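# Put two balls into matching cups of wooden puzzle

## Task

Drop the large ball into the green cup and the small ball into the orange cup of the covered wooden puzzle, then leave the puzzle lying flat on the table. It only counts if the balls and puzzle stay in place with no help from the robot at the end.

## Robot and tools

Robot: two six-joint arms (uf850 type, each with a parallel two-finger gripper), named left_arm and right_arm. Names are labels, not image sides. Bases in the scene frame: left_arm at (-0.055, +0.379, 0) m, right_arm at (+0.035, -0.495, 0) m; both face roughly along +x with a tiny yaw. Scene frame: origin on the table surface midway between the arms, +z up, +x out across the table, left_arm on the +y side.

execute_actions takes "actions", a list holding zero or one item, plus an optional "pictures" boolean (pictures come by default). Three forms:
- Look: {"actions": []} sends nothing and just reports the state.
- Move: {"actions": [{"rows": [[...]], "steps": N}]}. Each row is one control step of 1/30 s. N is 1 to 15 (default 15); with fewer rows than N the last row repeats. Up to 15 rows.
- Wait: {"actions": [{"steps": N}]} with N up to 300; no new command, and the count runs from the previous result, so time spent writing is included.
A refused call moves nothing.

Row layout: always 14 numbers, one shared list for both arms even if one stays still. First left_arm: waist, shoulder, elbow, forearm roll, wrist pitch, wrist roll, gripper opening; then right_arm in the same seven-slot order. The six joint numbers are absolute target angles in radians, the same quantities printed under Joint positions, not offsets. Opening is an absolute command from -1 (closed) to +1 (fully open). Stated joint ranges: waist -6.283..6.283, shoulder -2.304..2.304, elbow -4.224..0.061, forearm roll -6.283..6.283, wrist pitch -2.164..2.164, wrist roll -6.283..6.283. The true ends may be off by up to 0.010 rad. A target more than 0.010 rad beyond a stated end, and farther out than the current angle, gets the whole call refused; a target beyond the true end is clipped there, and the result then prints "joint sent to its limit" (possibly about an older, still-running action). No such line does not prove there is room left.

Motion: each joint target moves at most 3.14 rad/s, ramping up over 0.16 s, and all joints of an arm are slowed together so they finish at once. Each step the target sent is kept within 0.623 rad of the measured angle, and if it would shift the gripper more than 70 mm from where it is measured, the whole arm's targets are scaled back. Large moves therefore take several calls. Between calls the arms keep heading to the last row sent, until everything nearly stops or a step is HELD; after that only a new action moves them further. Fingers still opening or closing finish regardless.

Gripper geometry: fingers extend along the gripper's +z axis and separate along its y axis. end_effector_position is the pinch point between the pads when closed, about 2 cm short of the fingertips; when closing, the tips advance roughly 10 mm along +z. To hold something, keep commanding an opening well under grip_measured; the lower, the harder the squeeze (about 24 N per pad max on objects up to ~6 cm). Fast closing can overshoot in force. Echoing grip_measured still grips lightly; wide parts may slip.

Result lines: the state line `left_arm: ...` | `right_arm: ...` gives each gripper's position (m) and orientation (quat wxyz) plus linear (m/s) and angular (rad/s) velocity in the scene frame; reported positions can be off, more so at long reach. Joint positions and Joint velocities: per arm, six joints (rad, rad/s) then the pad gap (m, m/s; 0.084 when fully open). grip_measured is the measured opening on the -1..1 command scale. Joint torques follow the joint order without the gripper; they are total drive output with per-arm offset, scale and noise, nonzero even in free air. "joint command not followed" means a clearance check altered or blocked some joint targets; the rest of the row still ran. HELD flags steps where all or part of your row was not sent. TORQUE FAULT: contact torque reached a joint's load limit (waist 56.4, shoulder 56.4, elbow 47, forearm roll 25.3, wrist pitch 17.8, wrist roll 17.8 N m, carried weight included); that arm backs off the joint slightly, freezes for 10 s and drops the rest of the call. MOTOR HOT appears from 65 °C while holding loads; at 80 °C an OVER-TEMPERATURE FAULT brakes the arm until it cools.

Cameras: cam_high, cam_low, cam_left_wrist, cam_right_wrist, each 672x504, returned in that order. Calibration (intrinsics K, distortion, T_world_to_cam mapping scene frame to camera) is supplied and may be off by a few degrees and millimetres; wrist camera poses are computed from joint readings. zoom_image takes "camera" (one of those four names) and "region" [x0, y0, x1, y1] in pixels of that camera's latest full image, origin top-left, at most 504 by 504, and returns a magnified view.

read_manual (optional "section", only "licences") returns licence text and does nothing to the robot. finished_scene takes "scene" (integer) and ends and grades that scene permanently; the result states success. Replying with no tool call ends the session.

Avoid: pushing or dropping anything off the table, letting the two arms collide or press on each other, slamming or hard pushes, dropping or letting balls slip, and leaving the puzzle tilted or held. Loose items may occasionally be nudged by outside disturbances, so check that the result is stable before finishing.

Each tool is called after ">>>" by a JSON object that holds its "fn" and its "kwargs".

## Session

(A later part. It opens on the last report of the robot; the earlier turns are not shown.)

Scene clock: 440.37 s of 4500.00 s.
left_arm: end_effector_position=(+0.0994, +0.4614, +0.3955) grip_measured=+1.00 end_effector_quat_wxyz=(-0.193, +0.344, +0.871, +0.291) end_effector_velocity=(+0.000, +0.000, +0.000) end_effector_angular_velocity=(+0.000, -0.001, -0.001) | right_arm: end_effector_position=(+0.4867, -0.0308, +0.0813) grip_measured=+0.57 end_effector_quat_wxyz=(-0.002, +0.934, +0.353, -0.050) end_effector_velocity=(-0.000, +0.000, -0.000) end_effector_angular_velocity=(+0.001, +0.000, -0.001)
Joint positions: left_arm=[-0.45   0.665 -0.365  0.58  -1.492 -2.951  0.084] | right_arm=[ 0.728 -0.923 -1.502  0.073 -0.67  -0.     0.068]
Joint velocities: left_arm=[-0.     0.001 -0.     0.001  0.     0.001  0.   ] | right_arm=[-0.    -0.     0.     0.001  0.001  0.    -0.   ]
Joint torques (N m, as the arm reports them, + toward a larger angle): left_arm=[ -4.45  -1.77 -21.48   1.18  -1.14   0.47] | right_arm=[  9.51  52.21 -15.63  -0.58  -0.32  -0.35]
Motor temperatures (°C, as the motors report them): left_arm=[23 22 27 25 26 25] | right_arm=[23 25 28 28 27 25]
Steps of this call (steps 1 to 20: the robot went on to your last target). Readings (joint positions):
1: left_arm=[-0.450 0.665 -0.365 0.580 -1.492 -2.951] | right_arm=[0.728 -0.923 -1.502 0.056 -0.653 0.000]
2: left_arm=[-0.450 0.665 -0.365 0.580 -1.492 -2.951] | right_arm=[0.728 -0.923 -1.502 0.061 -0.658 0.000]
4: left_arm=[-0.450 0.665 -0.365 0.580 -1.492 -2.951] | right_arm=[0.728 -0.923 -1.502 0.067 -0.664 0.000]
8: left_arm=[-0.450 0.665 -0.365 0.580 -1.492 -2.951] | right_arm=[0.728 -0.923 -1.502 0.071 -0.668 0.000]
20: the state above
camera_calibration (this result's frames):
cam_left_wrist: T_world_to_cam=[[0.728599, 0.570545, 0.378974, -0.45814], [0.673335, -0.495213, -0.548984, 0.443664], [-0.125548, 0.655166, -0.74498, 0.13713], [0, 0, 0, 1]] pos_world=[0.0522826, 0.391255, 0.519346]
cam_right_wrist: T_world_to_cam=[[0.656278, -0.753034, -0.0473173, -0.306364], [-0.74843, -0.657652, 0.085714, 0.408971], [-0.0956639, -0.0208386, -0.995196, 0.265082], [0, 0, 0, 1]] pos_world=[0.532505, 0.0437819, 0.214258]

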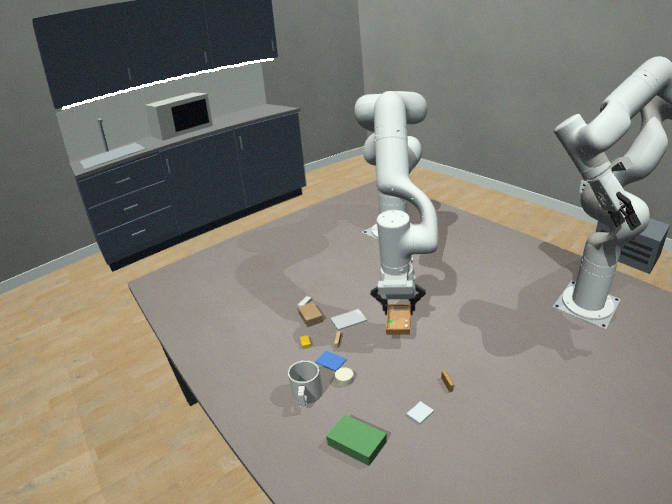

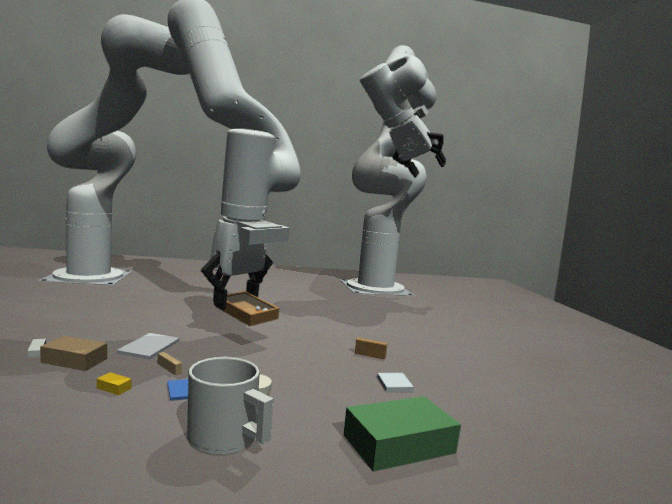

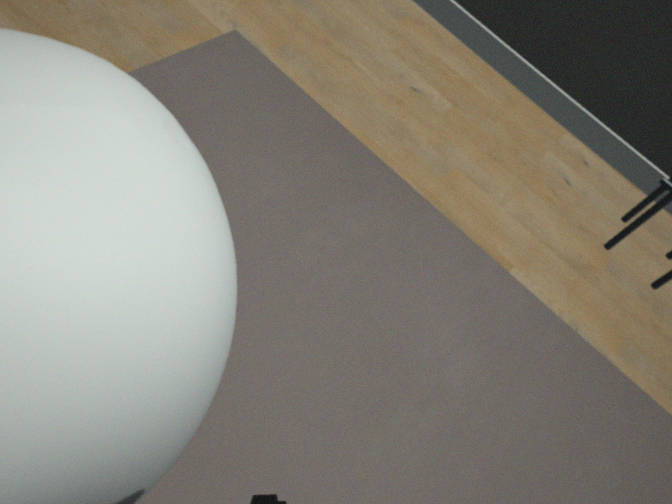

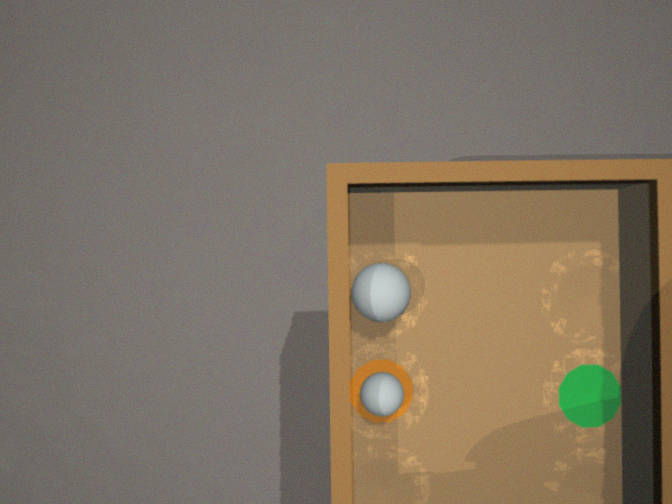

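>>> {"fn": "execute_actions", "kwargs": {"actions": [{"rows": [[-0.45,0.665,-0.365,0.58,-1.492,-2.951,1, 0.7278,-0.9234,-1.5018,0.076,-0.674,0.0,0.3],[-0.45,0.665,-0.365,0.58,-1.492,-2.951,1, 0.7278,-0.9234,-1.5018,0.079,-0.678,0.0,0.3],[-0.45,0.665,-0.365,0.58,-1.492,-2.951,1, 0.7278,-0.9234,-1.5018,0.082,-0.682,0.0,0.3],[-0.45,0.665,-0.365,0.58,-1.492,-2.951,1, 0.7278,-0.9234,-1.5018,0.085,-0.686,0.0,0.3],[-0.45,0.665,-0.365,0.58,-1.492,-2.951,1, 0.7278,-0.9234,-1.5018,0.088,-0.690,0.0,0.3],[-0.45,0.665,-0.365,0.58,-1.492,-2.951,1, 0.7278,-0.9234,-1.5018,0.091,-0.6934,0.0,0.3]], "steps": 15}], "pictures": false}}

>>> {"fn": "execute_actions", "kwargs": {"actions": [{"steps": 15}]}}

Scene clock: 450.20 s of 4500.00 s.
left_arm: end_effector_position=(+0.0994, +0.4614, +0.3955) grip_measured=+1.00 end_effector_quat_wxyz=(-0.193, +0.344, +0.871, +0.291) end_effector_velocity=(+0.000, +0.000, +0.000) end_effector_angular_velocity=(+0.000, -0.000, -0.000) | right_arm: end_effector_position=(+0.4808, -0.0324, +0.0820) grip_measured=+0.57 end_effector_quat_wxyz=(-0.003, +0.936, +0.347, -0.063) end_effector_velocity=(-0.001, +0.000, +0.000) end_effector_angular_velocity=(-0.000, +0.005, -0.005)
Joint positions: left_arm=[-0.45   0.665 -0.365  0.58  -1.492 -2.951  0.084] | right_arm=[ 0.728 -0.923 -1.502  0.091 -0.693  0.     0.068]
Joint velocities: left_arm=[-0.     0.     0.     0.001 -0.     0.     0.   ] | right_arm=[ 0.    -0.    -0.001  0.006 -0.005  0.001 -0.   ]
Joint torques (N m, as the arm reports them, + toward a larger angle): left_arm=[ -5.02  -2.13 -21.06   1.11  -1.17   0.51] | right_arm=[  8.69  52.65 -15.68  -0.59  -0.35  -0.43]
Motor temperatures (°C, as the motors report them): left_arm=[23 22 27 25 26 25] | right_arm=[23 25 28 28 27 25]
Steps of this call (steps 1 to 15: the robot went on to your last target; steps 16 to 90: nothing new was sent; then 6.33 s passed at rest; steps 91 to 105: all 15 steps of this action). Readings (joint positions):
91: left_arm=[-0.450 0.665 -0.365 0.580 -1.492 -2.951] | right_arm=[0.728 -0.923 -1.502 0.073 -0.670 0.000]
92: left_arm=[-0.450 0.665 -0.365 0.580 -1.492 -2.951] | right_arm=[0.728 -0.923 -1.502 0.074 -0.671 -0.000]
94: left_arm=[-0.450 0.665 -0.365 0.580 -1.492 -2.951] | right_arm=[0.728 -0.923 -1.502 0.077 -0.675 -0.000]
98: left_arm=[-0.450 0.665 -0.365 0.580 -1.492 -2.951] | right_arm=[0.728 -0.923 -1.502 0.086 -0.687 0.000]
105: the state above

Scene clock: 450.70 s of 4500.00 s.
left_arm: end_effector_position=(+0.0994, +0.4614, +0.3955) grip_measured=+1.00 end_effector_quat_wxyz=(-0.193, +0.344, +0.871, +0.291) end_effector_velocity=(-0.000, -0.000, -0.000) end_effector_angular_velocity=(-0.001, +0.001, +0.001) | right_arm: end_effector_position=(+0.4806, -0.0325, +0.0820) grip_measured=+0.57 end_effector_quat_wxyz=(-0.003, +0.936, +0.347, -0.063) end_effector_velocity=(-0.001, -0.001, -0.000) end_effector_angular_velocity=(-0.001, +0.001, +0.001)
Joint positions: left_arm=[-0.45   0.665 -0.365  0.58  -1.492 -2.951  0.084] | right_arm=[ 0.728 -0.923 -1.502  0.091 -0.693 -0.     0.068]
Joint velocities: left_arm=[-0.    -0.001  0.    -0.001  0.    -0.    -0.   ] | right_arm=[-0.     0.     0.001 -0.    -0.    -0.     0.   ]
Joint torques (N m, as the arm reports them, + toward a larger angle): left_arm=[ -5.33  -1.76 -21.14   1.42  -1.15   0.48] | right_arm=[  9.51  53.51 -15.95  -0.72  -0.44  -0.4 ]
Motor temperatures (°C, as the motors report them): left_arm=[23 22 27 25 26 25] | right_arm=[23 25 28 28 27 25]
Steps of this call (steps 1 to 15: the robot went on to your last target). Readings (joint positions):
1: left_arm=[-0.450 0.665 -0.365 0.580 -1.492 -2.951] | right_arm=[0.728 -0.923 -1.502 0.091 -0.693 0.000]
2: left_arm=[-0.450 0.665 -0.365 0.580 -1.492 -2.951] | right_arm=[0.728 -0.923 -1.502 0.091 -0.693 0.000]
4: left_arm=[-0.450 0.665 -0.365 0.580 -1.492 -2.951] | right_arm=[0.728 -0.923 -1.502 0.091 -0.693 0.000]
8: left_arm=[-0.450 0.665 -0.365 0.580 -1.492 -2.951] | right_arm=[0.728 -0.923 -1.502 0.091 -0.693 -0.000]
15: the state above
All arms were judged still, so your last target was given up. Only a new action makes them travel on or press farther. Fingers that are still opening or closing keep moving.
camera_calibration (this result's frames):
cam_left_wrist: T_world_to_cam=[[0.7286, 0.570545, 0.378974, -0.45814], [0.673335, -0.495213, -0.548985, 0.443664], [-0.125548, 0.655166, -0.74498, 0.13713], [0, 0, 0, 1]] pos_world=[0.0522826, 0.391255, 0.519346]
cam_right_wrist: T_world_to_cam=[[0.644338, -0.762612, -0.0570282, -0.297342], [-0.755188, -0.646267, 0.109681, 0.404904], [-0.1205, -0.0276049, -0.992329, 0.276665], [0, 0, 0, 1]] pos_world=[0.530705, 0.0425568, 0.213176]

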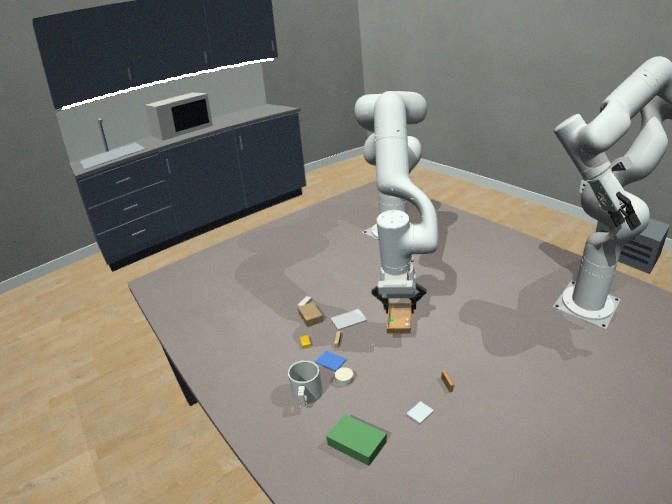

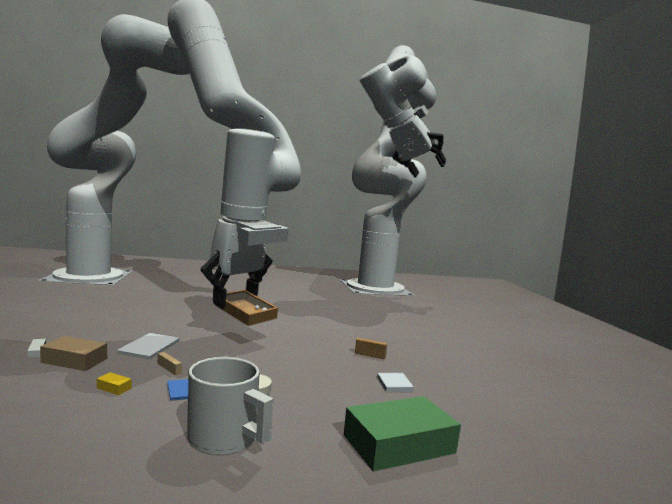

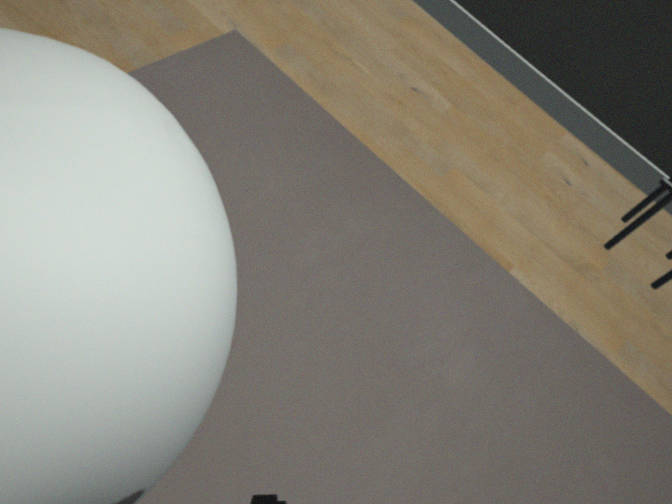

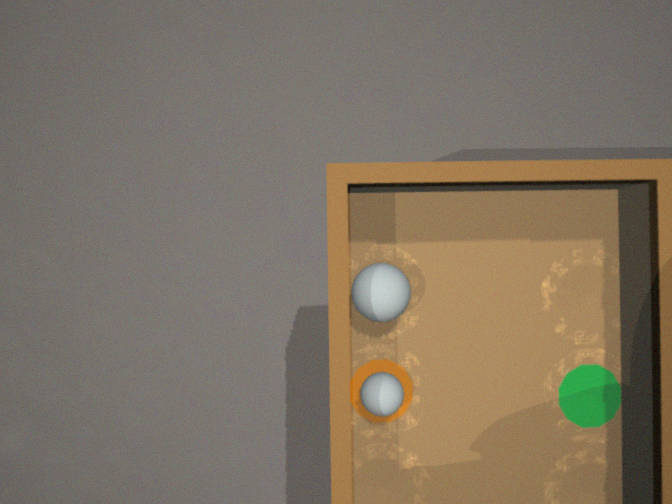

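>>> {"fn": "execute_actions", "kwargs": {"actions": [{"rows": [[-0.45,0.665,-0.365,0.58,-1.492,-2.951,1, 0.7278,-0.9234,-1.5018,0.094,-0.697,0.0,0.3],[-0.45,0.665,-0.365,0.58,-1.492,-2.951,1, 0.7278,-0.9234,-1.5018,0.097,-0.701,0.0,0.3],[-0.45,0.665,-0.365,0.58,-1.492,-2.951,1, 0.7278,-0.9234,-1.5018,0.100,-0.705,0.0,0.3],[-0.45,0.665,-0.365,0.58,-1.492,-2.951,1, 0.7278,-0.9234,-1.5018,0.103,-0.709,0.0,0.3],[-0.45,0.665,-0.365,0.58,-1.492,-2.951,1, 0.7278,-0.9234,-1.5018,0.107,-0.713,0.0,0.3],[-0.45,0.665,-0.365,0.58,-1.492,-2.951,1, 0.7278,-0.9234,-1.5018,0.110,-0.7164,0.0,0.3]], "steps": 15}], "pictures": false}}

>>> {"fn": "execute_actions", "kwargs": {"actions": [{"steps": 15}]}}

Scene clock: 459.63 s of 4500.00 s.
left_arm: end_effector_position=(+0.0994, +0.4614, +0.3955) grip_measured=+1.00 end_effector_quat_wxyz=(-0.193, +0.344, +0.871, +0.291) end_effector_velocity=(-0.000, -0.000, +0.000) end_effector_angular_velocity=(-0.001, -0.001, +0.000) | right_arm: end_effector_position=(+0.4746, -0.0337, +0.0829) grip_measured=+0.57 end_effector_quat_wxyz=(-0.004, +0.937, +0.340, -0.076) end_effector_velocity=(-0.002, -0.000, +0.000) end_effector_angular_velocity=(-0.002, +0.006, -0.005)
Joint positions: left_arm=[-0.45   0.665 -0.365  0.58  -1.492 -2.951  0.084] | right_arm=[ 0.728 -0.923 -1.502  0.11  -0.716  0.     0.068]
Joint velocities: left_arm=[-0.     0.001 -0.    -0.001 -0.    -0.    -0.   ] | right_arm=[-0.     0.     0.     0.005 -0.006  0.001 -0.   ]
Joint torques (N m, as the arm reports them, + toward a larger angle): left_arm=[ -4.88  -2.   -21.24   1.36  -1.12   0.47] | right_arm=[  9.52  52.29 -15.81  -0.62  -0.41  -0.41]
Motor temperatures (°C, as the motors report them): left_arm=[23 22 27 25 26 25] | right_arm=[23 25 28 28 27 25]
Steps of this call (steps 1 to 90: nothing new was sent; then 5.43 s passed at rest; steps 91 to 105: all 15 steps of this action). Readings (joint positions):
91: left_arm=[-0.450 0.665 -0.365 0.580 -1.492 -2.951] | right_arm=[0.728 -0.923 -1.502 0.091 -0.694 0.000]
92: left_arm=[-0.450 0.665 -0.365 0.580 -1.492 -2.951] | right_arm=[0.728 -0.923 -1.502 0.092 -0.694 -0.000]
94: left_arm=[-0.450 0.665 -0.365 0.580 -1.492 -2.951] | right_arm=[0.728 -0.923 -1.502 0.095 -0.698 -0.000]
98: left_arm=[-0.450 0.665 -0.365 0.580 -1.492 -2.951] | right_arm=[0.728 -0.923 -1.502 0.105 -0.710 0.000]
105: the state above

Scene clock: 460.13 s of 4500.00 s.
left_arm: end_effector_position=(+0.0994, +0.4614, +0.3955) grip_measured=+1.00 end_effector_quat_wxyz=(-0.193, +0.344, +0.871, +0.291) end_effector_velocity=(-0.000, -0.000, -0.000) end_effector_angular_velocity=(-0.001, +0.001, +0.001) | right_arm: end_effector_position=(+0.4745, -0.0338, +0.0829) grip_measured=+0.57 end_effector_quat_wxyz=(-0.004, +0.938, +0.339, -0.076) end_effector_velocity=(+0.000, +0.000, -0.000) end_effector_angular_velocity=(+0.000, -0.001, +0.001)
Joint positions: left_arm=[-0.45   0.665 -0.365  0.58  -1.492 -2.951  0.084] | right_arm=[ 0.728 -0.923 -1.502  0.11  -0.716  0.     0.068]
Joint velocities: left_arm=[ 0.    -0.001  0.    -0.001  0.    -0.     0.   ] | right_arm=[ 0.    -0.     0.    -0.     0.001 -0.     0.   ]
Joint torques (N m, as the arm reports them, + toward a larger angle): left_arm=[ -4.58  -2.13 -21.11   1.25  -1.17   0.5 ] | right_arm=[  8.53  52.3  -15.37  -0.67  -0.37  -0.45]
Motor temperatures (°C, as the motors report them): left_arm=[23 22 27 25 26 25] | right_arm=[23 25 28 28 27 25]
Steps of this call (steps 1 to 15: the robot went on to your last target). Readings (joint positions):
1: left_arm=[-0.450 0.665 -0.365 0.580 -1.492 -2.951] | right_arm=[0.728 -0.923 -1.502 0.110 -0.716 0.000]
2: left_arm=[-0.450 0.665 -0.365 0.580 -1.492 -2.951] | right_arm=[0.728 -0.923 -1.502 0.110 -0.716 -0.000]
4: left_arm=[-0.450 0.665 -0.365 0.580 -1.492 -2.951] | right_arm=[0.728 -0.923 -1.502 0.110 -0.716 -0.000]
8: left_arm=[-0.450 0.665 -0.365 0.580 -1.492 -2.951] | right_arm=[0.728 -0.923 -1.502 0.110 -0.716 -0.000]
15: the state above
All arms were judged still, so your last target was given up. Only a new action makes them travel on or press farther. Fingers that are still opening or closing keep moving.
camera_calibration (this result's frames):
cam_left_wrist: T_world_to_cam=[[0.7286, 0.570545, 0.378974, -0.45814], [0.673335, -0.495213, -0.548985, 0.443664], [-0.125548, 0.655166, -0.74498, 0.137129], [0, 0, 0, 1]] pos_world=[0.0522826, 0.391255, 0.519346]
cam_right_wrist: T_world_to_cam=[[0.631547, -0.772417, -0.0672386, -0.28773], [-0.761539, -0.634259, 0.133317, 0.400752], [-0.145623, -0.032991, -0.98879, 0.288209], [0, 0, 0, 1]] pos_world=[0.528873, 0.0414412, 0.212204]

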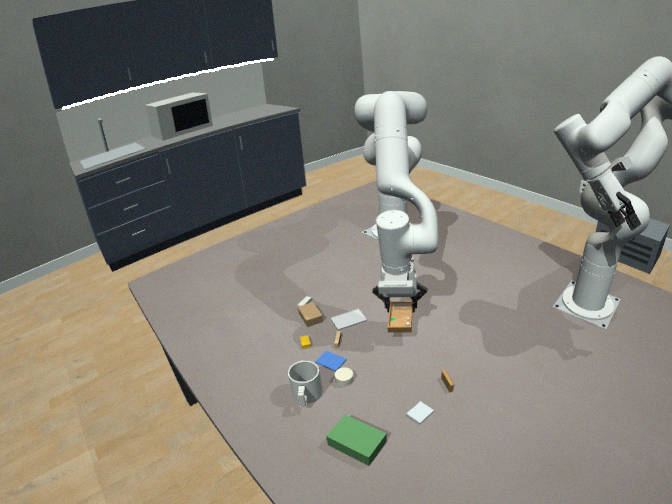

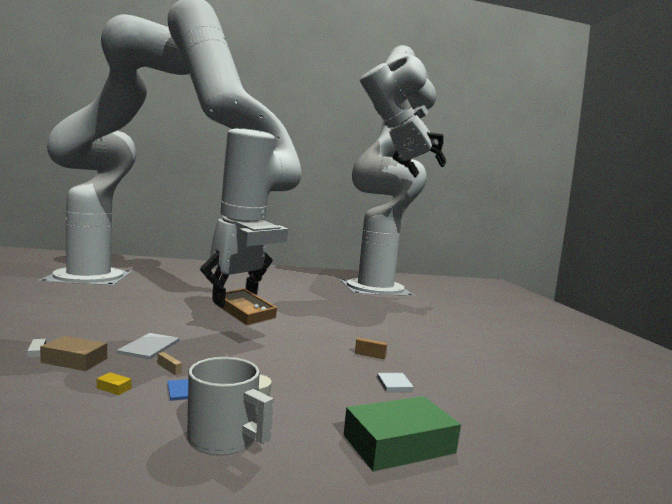

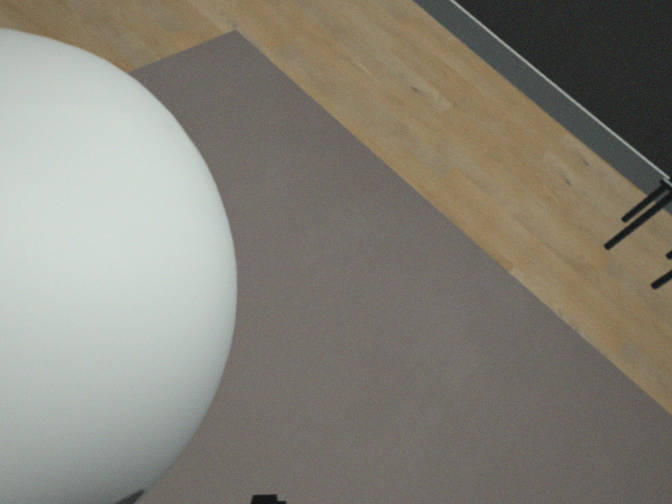

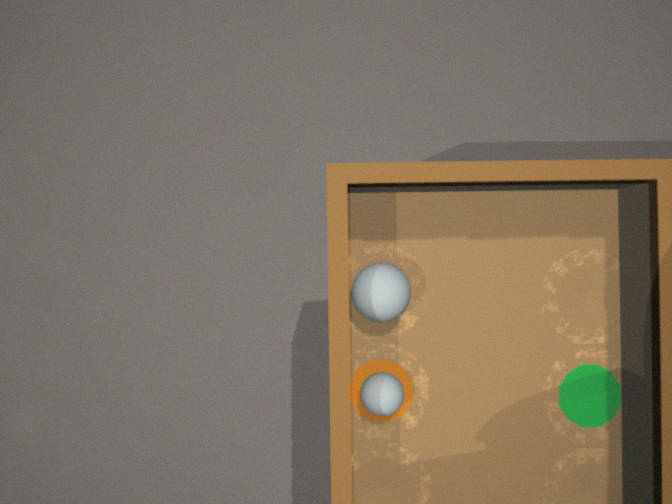

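>>> {"fn": "execute_actions", "kwargs": {"actions": [{"rows": [[-0.45,0.665,-0.365,0.58,-1.492,-2.951,1, 0.7278,-0.9234,-1.5018,0.112,-0.719,0.0,0.3],[-0.45,0.665,-0.365,0.58,-1.492,-2.951,1, 0.7278,-0.9234,-1.5018,0.114,-0.722,0.0,0.3],[-0.45,0.665,-0.365,0.58,-1.492,-2.951,1, 0.7278,-0.9234,-1.5018,0.117,-0.725,0.0,0.3],[-0.45,0.665,-0.365,0.58,-1.492,-2.951,1, 0.7278,-0.9234,-1.5018,0.119,-0.728,0.0,0.3],[-0.45,0.665,-0.365,0.58,-1.492,-2.951,1, 0.7278,-0.9234,-1.5018,0.122,-0.731,0.0,0.3],[-0.45,0.665,-0.365,0.58,-1.492,-2.951,1, 0.7278,-0.9234,-1.5018,0.124,-0.734,0.0,0.3]], "steps": 15}], "pictures": false}}

>>> {"fn": "execute_actions", "kwargs": {"actions": [{"steps": 15}]}}

Scene clock: 471.27 s of 4500.00 s.
left_arm: end_effector_position=(+0.0994, +0.4614, +0.3955) grip_measured=+1.00 end_effector_quat_wxyz=(-0.193, +0.344, +0.871, +0.291) end_effector_velocity=(+0.000, +0.000, +0.000) end_effector_angular_velocity=(+0.001, -0.001, -0.001) | right_arm: end_effector_position=(+0.4699, -0.0347, +0.0836) grip_measured=+0.57 end_effector_quat_wxyz=(-0.005, +0.939, +0.334, -0.086) end_effector_velocity=(-0.001, -0.000, +0.000) end_effector_angular_velocity=(-0.002, +0.004, -0.002)
Joint positions: left_arm=[-0.45   0.665 -0.365  0.58  -1.492 -2.951  0.084] | right_arm=[ 0.728 -0.923 -1.502  0.124 -0.734  0.     0.068]
Joint velocities: left_arm=[ 0.     0.001 -0.     0.001 -0.     0.    -0.   ] | right_arm=[-0.    -0.     0.     0.002 -0.004 -0.    -0.   ]
Joint torques (N m, as the arm reports them, + toward a larger angle): left_arm=[ -4.95  -2.16 -21.19   1.1   -1.11   0.54] | right_arm=[  9.46  52.29 -15.56  -0.26  -0.47  -0.38]
Motor temperatures (°C, as the motors report them): left_arm=[23 22 27 25 26 25] | right_arm=[23 25 28 28 27 25]
Steps of this call (steps 1 to 90: nothing new was sent; then 7.63 s passed at rest; steps 91 to 105: all 15 steps of this action). Readings (joint positions):
91: left_arm=[-0.450 0.665 -0.365 0.580 -1.492 -2.951] | right_arm=[0.728 -0.923 -1.502 0.110 -0.716 0.000]
92: left_arm=[-0.450 0.665 -0.365 0.580 -1.492 -2.951] | right_arm=[0.728 -0.923 -1.502 0.110 -0.717 -0.000]
94: left_arm=[-0.450 0.665 -0.365 0.580 -1.492 -2.951] | right_arm=[0.728 -0.923 -1.502 0.113 -0.720 0.000]
98: left_arm=[-0.450 0.665 -0.365 0.580 -1.492 -2.951] | right_arm=[0.728 -0.923 -1.502 0.120 -0.729 0.000]
105: the state above

Scene clock: 471.77 s of 4500.00 s.
left_arm: end_effector_position=(+0.0994, +0.4614, +0.3955) grip_measured=+1.00 end_effector_quat_wxyz=(-0.193, +0.344, +0.871, +0.291) end_effector_velocity=(-0.000, -0.000, +0.000) end_effector_angular_velocity=(-0.000, -0.000, +0.000) | right_arm: end_effector_position=(+0.4698, -0.0347, +0.0837) grip_measured=+0.57 end_effector_quat_wxyz=(-0.005, +0.939, +0.334, -0.086) end_effector_velocity=(-0.000, -0.000, +0.000) end_effector_angular_velocity=(-0.001, +0.001, -0.000)
Joint positions: left_arm=[-0.45   0.665 -0.365  0.58  -1.492 -2.951  0.084] | right_arm=[ 0.728 -0.923 -1.502  0.124 -0.734  0.     0.068]
Joint velocities: left_arm=[-0.  0. -0. -0.  0.  0.  0.] | right_arm=[ 0.    -0.    -0.     0.    -0.001  0.    -0.   ]
Joint torques (N m, as the arm reports them, + toward a larger angle): left_arm=[ -5.2   -2.21 -21.28   1.09  -1.13   0.53] | right_arm=[ 10.88  51.54 -15.66  -0.36  -0.44  -0.44]
Motor temperatures (°C, as the motors report them): left_arm=[23 22 27 25 26 25] | right_arm=[23 25 28 28 27 25]
Steps of this call (steps 1 to 15: the robot went on to your last target). Readings (joint positions):
1: left_arm=[-0.450 0.665 -0.365 0.580 -1.492 -2.951] | right_arm=[0.728 -0.923 -1.502 0.124 -0.734 0.000]
2: left_arm=[-0.450 0.665 -0.365 0.580 -1.492 -2.951] | right_arm=[0.728 -0.923 -1.502 0.124 -0.734 0.000]
4: left_arm=[-0.450 0.665 -0.365 0.580 -1.492 -2.951] | right_arm=[0.728 -0.923 -1.502 0.124 -0.734 -0.000]
8: left_arm=[-0.450 0.665 -0.365 0.580 -1.492 -2.951] | right_arm=[0.728 -0.923 -1.502 0.124 -0.734 -0.000]
15: the state above
All arms were judged still, so your last target was given up. Only a new action makes them travel on or press farther. Fingers that are still opening or closing keep moving.
camera_calibration (this result's frames):
cam_left_wrist: T_world_to_cam=[[0.728599, 0.570545, 0.378974, -0.45814], [0.673335, -0.495213, -0.548985, 0.443664], [-0.125548, 0.655166, -0.74498, 0.13713], [0, 0, 0, 1]] pos_world=[0.0522825, 0.391255, 0.519346]
cam_right_wrist: T_world_to_cam=[[0.621972, -0.779464, -0.0747424, -0.280573], [-0.76551, -0.625356, 0.151406, 0.397113], [-0.164756, -0.0369543, -0.985642, 0.296857], [0, 0, 0, 1]] pos_world=[0.527412, 0.0406105, 0.211498]

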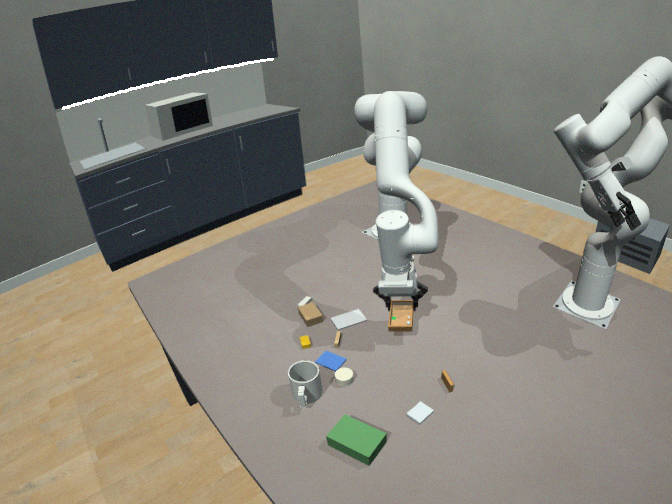

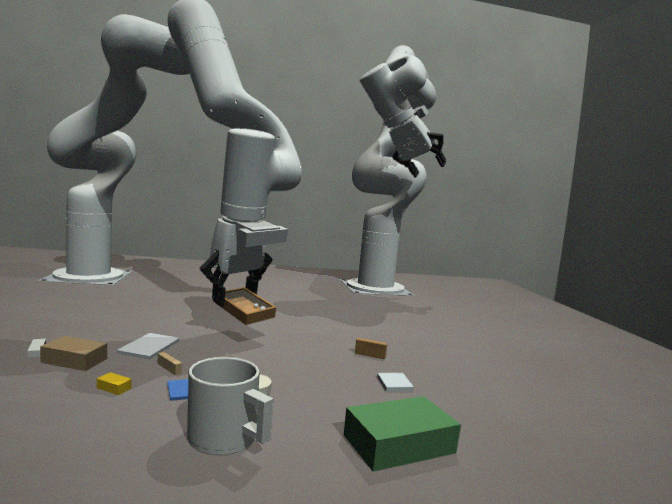

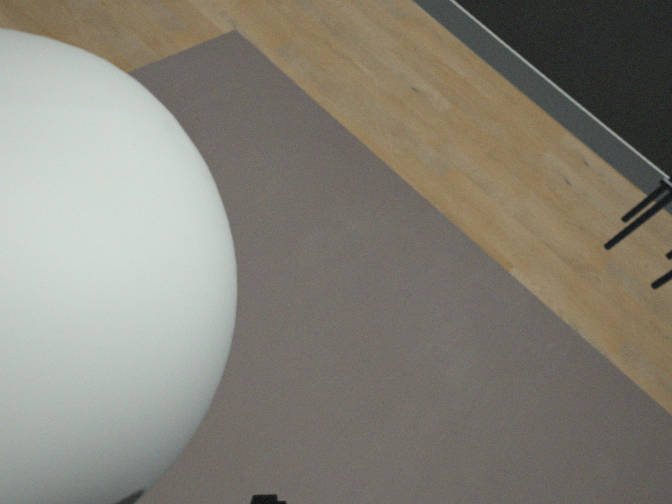

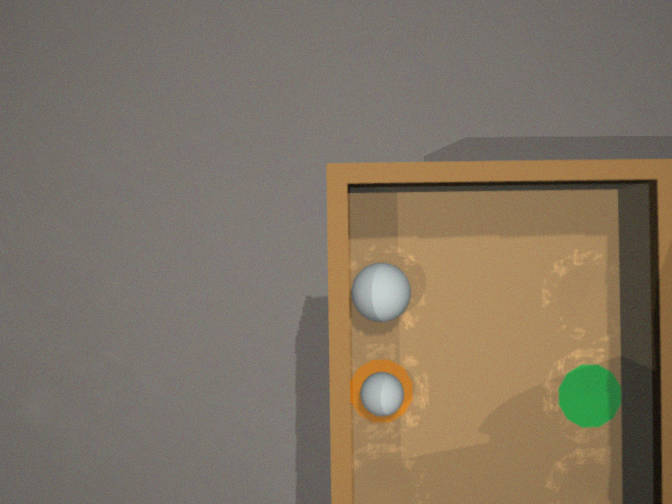

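>>> {"fn": "execute_actions", "kwargs": {"actions": [{"rows": [[-0.45,0.665,-0.365,0.58,-1.492,-2.951,1, 0.7278,-0.9234,-1.5018,0.126,-0.737,0.0,0.3],[-0.45,0.665,-0.365,0.58,-1.492,-2.951,1, 0.7278,-0.9234,-1.5018,0.128,-0.740,0.0,0.3],[-0.45,0.665,-0.365,0.58,-1.492,-2.951,1, 0.7278,-0.9234,-1.5018,0.131,-0.743,0.0,0.3],[-0.45,0.665,-0.365,0.58,-1.492,-2.951,1, 0.7278,-0.9234,-1.5018,0.133,-0.746,0.0,0.3],[-0.45,0.665,-0.365,0.58,-1.492,-2.951,1, 0.7278,-0.9234,-1.5018,0.135,-0.749,0.0,0.3],[-0.45,0.665,-0.365,0.58,-1.492,-2.951,1, 0.7278,-0.9234,-1.5018,0.138,-0.752,0.0,0.3]], "steps": 15}], "pictures": false}}

>>> {"fn": "execute_actions", "kwargs": {"actions": [{"steps": 15}]}}

Scene clock: 484.77 s of 4500.00 s.
left_arm: end_effector_position=(+0.0994, +0.4614, +0.3955) grip_measured=+1.00 end_effector_quat_wxyz=(-0.193, +0.344, +0.871, +0.291) end_effector_velocity=(+0.000, +0.000, +0.000) end_effector_angular_velocity=(+0.000, -0.000, -0.000) | right_arm: end_effector_position=(+0.4651, -0.0357, +0.0845) grip_measured=+0.57 end_effector_quat_wxyz=(-0.006, +0.939, +0.329, -0.096) end_effector_velocity=(-0.001, +0.000, +0.001) end_effector_angular_velocity=(-0.000, +0.005, -0.001)
Joint positions: left_arm=[-0.45   0.665 -0.365  0.58  -1.492 -2.951  0.084] | right_arm=[ 0.728 -0.923 -1.502  0.138 -0.752  0.     0.068]
Joint velocities: left_arm=[ 0.     0.     0.     0.001  0.     0.    -0.   ] | right_arm=[-0.    -0.    -0.001  0.005 -0.005 -0.002 -0.   ]
Joint torques (N m, as the arm reports them, + toward a larger angle): left_arm=[ -4.5   -2.61 -21.45   1.06  -1.11   0.49] | right_arm=[  9.84  52.02 -15.61  -0.97  -0.44  -0.51]
Motor temperatures (°C, as the motors report them): left_arm=[23 22 27 25 26 25] | right_arm=[23 25 28 28 27 25]
Steps of this call (steps 1 to 90: nothing new was sent; then 9.50 s passed at rest; steps 91 to 105: all 15 steps of this action). Readings (joint positions):
91: left_arm=[-0.450 0.665 -0.365 0.580 -1.492 -2.951] | right_arm=[0.728 -0.923 -1.502 0.124 -0.734 0.000]
92: left_arm=[-0.450 0.665 -0.365 0.580 -1.492 -2.951] | right_arm=[0.728 -0.923 -1.502 0.124 -0.735 0.000]
94: left_arm=[-0.450 0.665 -0.365 0.580 -1.492 -2.951] | right_arm=[0.728 -0.923 -1.502 0.127 -0.738 -0.000]
98: left_arm=[-0.450 0.665 -0.365 0.580 -1.492 -2.951] | right_arm=[0.728 -0.923 -1.502 0.134 -0.747 0.000]
105: the state above

Scene clock: 485.27 s of 4500.00 s.
left_arm: end_effector_position=(+0.0994, +0.4614, +0.3955) grip_measured=+1.00 end_effector_quat_wxyz=(-0.193, +0.344, +0.871, +0.291) end_effector_velocity=(+0.000, +0.000, -0.000) end_effector_angular_velocity=(+0.001, +0.001, -0.000) | right_arm: end_effector_position=(+0.4650, -0.0357, +0.0846) grip_measured=+0.57 end_effector_quat_wxyz=(-0.006, +0.939, +0.329, -0.096) end_effector_velocity=(+0.000, +0.000, -0.000) end_effector_angular_velocity=(+0.001, -0.000, -0.001)
Joint positions: left_arm=[-0.45   0.665 -0.365  0.58  -1.492 -2.951  0.084] | right_arm=[ 0.728 -0.923 -1.502  0.138 -0.752 -0.     0.068]
Joint velocities: left_arm=[-0.    -0.001  0.     0.001 -0.     0.    -0.   ] | right_arm=[ 0.    -0.     0.     0.001  0.001  0.    -0.   ]
Joint torques (N m, as the arm reports them, + toward a larger angle): left_arm=[ -5.27  -2.91 -21.26   1.07  -1.14   0.47] | right_arm=[  9.86  52.96 -15.66  -0.25  -0.53  -0.43]
Motor temperatures (°C, as the motors report them): left_arm=[23 22 27 25 26 25] | right_arm=[23 25 28 28 27 25]
Steps of this call (steps 1 to 15: the robot went on to your last target). Readings (joint positions):
1: left_arm=[-0.450 0.665 -0.365 0.580 -1.492 -2.951] | right_arm=[0.728 -0.923 -1.502 0.138 -0.752 0.000]
2: left_arm=[-0.450 0.665 -0.365 0.580 -1.492 -2.951] | right_arm=[0.728 -0.923 -1.502 0.138 -0.752 0.000]
4: left_arm=[-0.450 0.665 -0.365 0.580 -1.492 -2.951] | right_arm=[0.728 -0.923 -1.502 0.138 -0.752 0.000]
8: left_arm=[-0.450 0.665 -0.365 0.580 -1.492 -2.951] | right_arm=[0.728 -0.923 -1.502 0.138 -0.752 0.000]
15: the state above
All arms were judged still, so your last target was given up. Only a new action makes them travel on or press farther. Fingers that are still opening or closing keep moving.
camera_calibration (this result's frames):
cam_left_wrist: T_world_to_cam=[[0.7286, 0.570545, 0.378974, -0.45814], [0.673335, -0.495213, -0.548985, 0.443664], [-0.125548, 0.655167, -0.74498, 0.137129], [0, 0, 0, 1]] pos_world=[0.0522826, 0.391255, 0.519346]
cam_right_wrist: T_world_to_cam=[[0.612274, -0.786358, -0.0822269, -0.273356], [-0.768868, -0.616422, 0.169898, 0.393032], [-0.184287, -0.0408025, -0.982025, 0.305558], [0, 0, 0, 1]] pos_world=[0.525869, 0.0397852, 0.210813]

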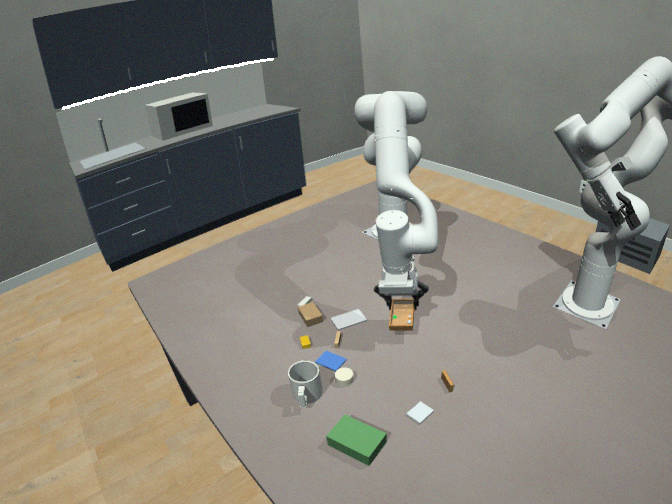

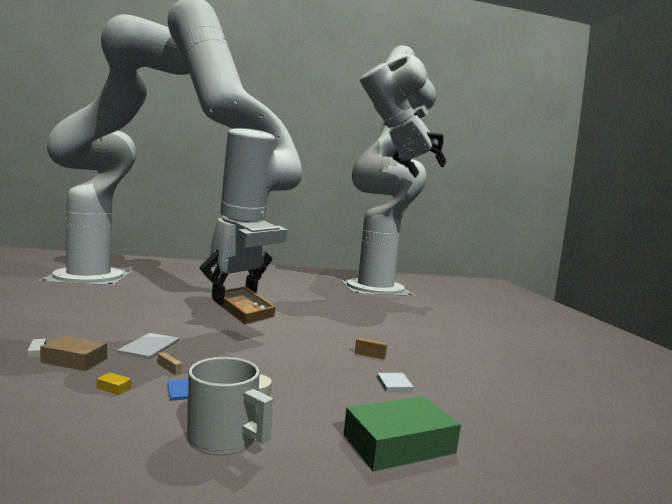

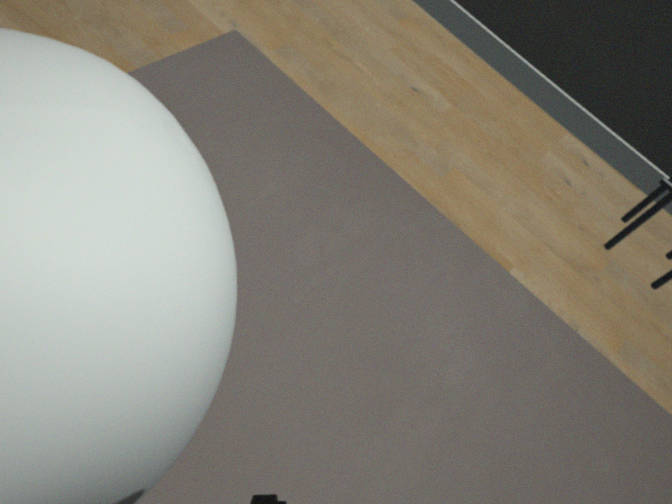

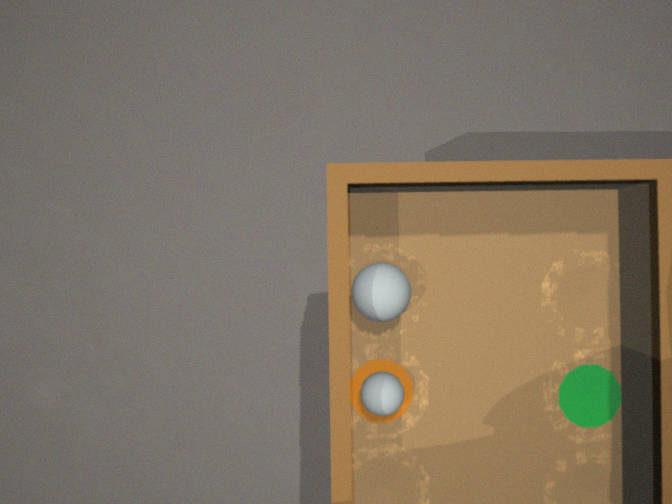

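>>> {"fn": "execute_actions", "kwargs": {"actions": [{"rows": [[-0.45,0.665,-0.365,0.58,-1.492,-2.951,1, 0.7278,-0.9234,-1.5018,0.1395,-0.754,0.0,0.3],[-0.45,0.665,-0.365,0.58,-1.492,-2.951,1, 0.7278,-0.9234,-1.5018,0.141,-0.756,0.0,0.3],[-0.45,0.665,-0.365,0.58,-1.492,-2.951,1, 0.7278,-0.9234,-1.5018,0.1425,-0.758,0.0,0.3],[-0.45,0.665,-0.365,0.58,-1.492,-2.951,1, 0.7278,-0.9234,-1.5018,0.144,-0.760,0.0,0.3],[-0.45,0.665,-0.365,0.58,-1.492,-2.951,1, 0.7278,-0.9234,-1.5018,0.1455,-0.762,0.0,0.3],[-0.45,0.665,-0.365,0.58,-1.492,-2.951,1, 0.7278,-0.9234,-1.5018,0.147,-0.764,0.0,0.3]], "steps": 15}], "pictures": false}}

>>> {"fn": "execute_actions", "kwargs": {"actions": [{"steps": 15}]}}

Scene clock: 497.27 s of 4500.00 s.
left_arm: end_effector_position=(+0.0994, +0.4614, +0.3955) grip_measured=+1.00 end_effector_quat_wxyz=(-0.193, +0.344, +0.871, +0.291) end_effector_velocity=(-0.000, -0.000, +0.000) end_effector_angular_velocity=(-0.000, -0.000, +0.000) | right_arm: end_effector_position=(+0.4619, -0.0363, +0.0852) grip_measured=+0.57 end_effector_quat_wxyz=(-0.007, +0.940, +0.326, -0.103) end_effector_velocity=(-0.001, -0.001, -0.000) end_effector_angular_velocity=(-0.002, +0.004, -0.001)
Joint positions: left_arm=[-0.45   0.665 -0.365  0.58  -1.492 -2.951  0.084] | right_arm=[ 0.728 -0.923 -1.502  0.147 -0.764  0.     0.068]
Joint velocities: left_arm=[ 0.  0. -0. -0. -0. -0.  0.] | right_arm=[-0.     0.     0.001  0.002 -0.003 -0.001  0.   ]
Joint torques (N m, as the arm reports them, + toward a larger angle): left_arm=[ -4.96  -1.2  -21.1    1.31  -1.13   0.5 ] | right_arm=[ 10.    52.82 -15.67  -0.65  -0.36  -0.38]
Motor temperatures (°C, as the motors report them): left_arm=[23 22 27 25 26 25] | right_arm=[23 25 28 28 27 25]
Steps of this call (steps 1 to 90: nothing new was sent; then 8.50 s passed at rest; steps 91 to 105: all 15 steps of this action). Readings (joint positions):
91: left_arm=[-0.450 0.665 -0.365 0.580 -1.492 -2.951] | right_arm=[0.728 -0.923 -1.502 0.138 -0.752 -0.000]
92: left_arm=[-0.450 0.665 -0.365 0.580 -1.492 -2.951] | right_arm=[0.728 -0.923 -1.502 0.138 -0.753 -0.000]
94: left_arm=[-0.450 0.665 -0.365 0.580 -1.492 -2.951] | right_arm=[0.728 -0.923 -1.502 0.140 -0.755 -0.000]
98: left_arm=[-0.450 0.665 -0.365 0.580 -1.492 -2.951] | right_arm=[0.728 -0.923 -1.502 0.145 -0.761 0.000]
105: the state above

Scene clock: 497.77 s of 4500.00 s.
left_arm: end_effector_position=(+0.0994, +0.4614, +0.3955) grip_measured=+1.00 end_effector_quat_wxyz=(-0.193, +0.344, +0.871, +0.291) end_effector_velocity=(+0.000, +0.000, -0.000) end_effector_angular_velocity=(+0.001, +0.001, -0.000) | right_arm: end_effector_position=(+0.4618, -0.0363, +0.0852) grip_measured=+0.57 end_effector_quat_wxyz=(-0.007, +0.940, +0.326, -0.103) end_effector_velocity=(-0.001, -0.000, -0.000) end_effector_angular_velocity=(-0.001, +0.002, -0.003)
Joint positions: left_arm=[-0.45   0.665 -0.365  0.58  -1.492 -2.951  0.084] | right_arm=[ 0.728 -0.923 -1.502  0.147 -0.764  0.     0.068]
Joint velocities: left_arm=[-0.    -0.001 -0.     0.    -0.     0.    -0.   ] | right_arm=[-0.     0.     0.001  0.001 -0.001  0.002 -0.   ]
Joint torques (N m, as the arm reports them, + toward a larger angle): left_arm=[ -4.69  -2.32 -21.01   1.38  -1.17   0.47] | right_arm=[  9.17  52.25 -15.29  -0.91  -0.48  -0.42]
Motor temperatures (°C, as the motors report them): left_arm=[23 22 27 25 26 25] | right_arm=[23 25 28 28 27 25]
Steps of this call (steps 1 to 15: the robot went on to your last target). Readings (joint positions):
1: left_arm=[-0.450 0.665 -0.365 0.580 -1.492 -2.951] | right_arm=[0.728 -0.923 -1.502 0.147 -0.764 -0.000]
2: left_arm=[-0.450 0.665 -0.365 0.580 -1.492 -2.951] | right_arm=[0.728 -0.923 -1.502 0.147 -0.764 -0.000]
4: left_arm=[-0.450 0.665 -0.365 0.580 -1.492 -2.951] | right_arm=[0.728 -0.923 -1.502 0.147 -0.764 0.000]
8: left_arm=[-0.450 0.665 -0.365 0.580 -1.492 -2.951] | right_arm=[0.728 -0.923 -1.502 0.147 -0.764 0.000]
15: the state above
All arms were judged still, so your last target was given up. Only a new action makes them travel on or press farther. Fingers that are still opening or closing keep moving.
camera_calibration (this result's frames):
cam_left_wrist: T_world_to_cam=[[0.7286, 0.570545, 0.378974, -0.45814], [0.673335, -0.495212, -0.548985, 0.443664], [-0.125548, 0.655167, -0.74498, 0.137129], [0, 0, 0, 1]] pos_world=[0.0522826, 0.391255, 0.519346]
cam_right_wrist: T_world_to_cam=[[0.605974, -0.79071, -0.0870275, -0.268685], [-0.77065, -0.610655, 0.182207, 0.39008], [-0.197217, -0.0433448, -0.979401, 0.311244], [0, 0, 0, 1]] pos_world=[0.524813, 0.0392432, 0.210374]

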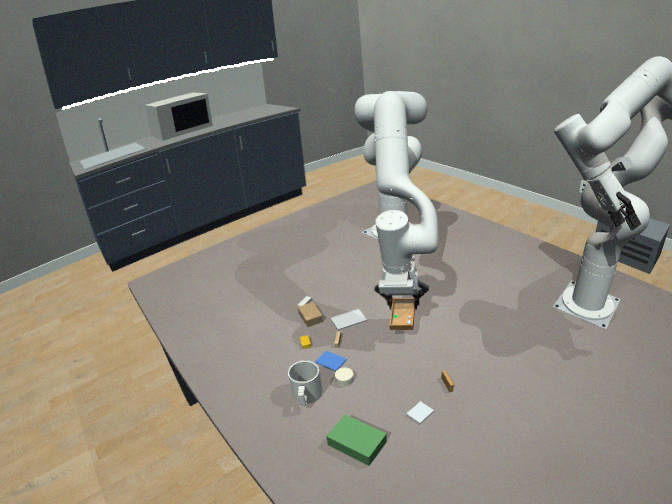

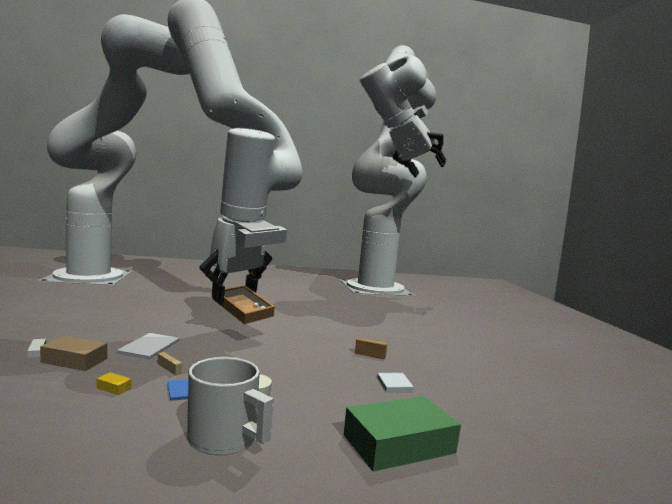

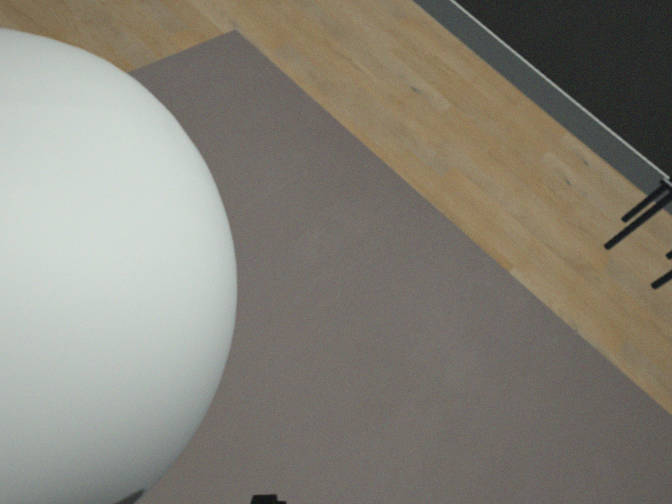

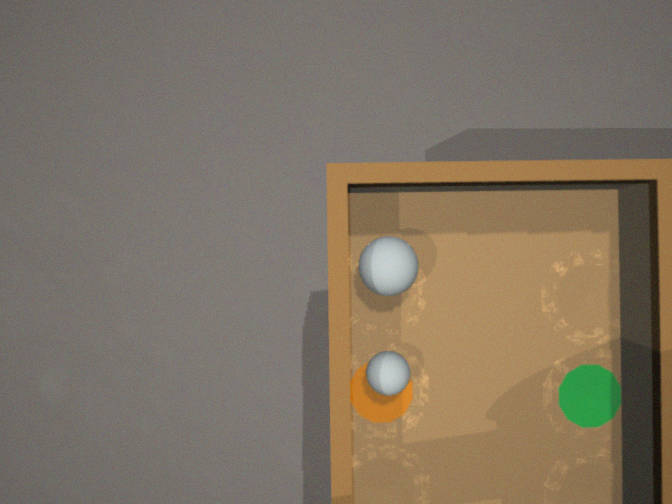

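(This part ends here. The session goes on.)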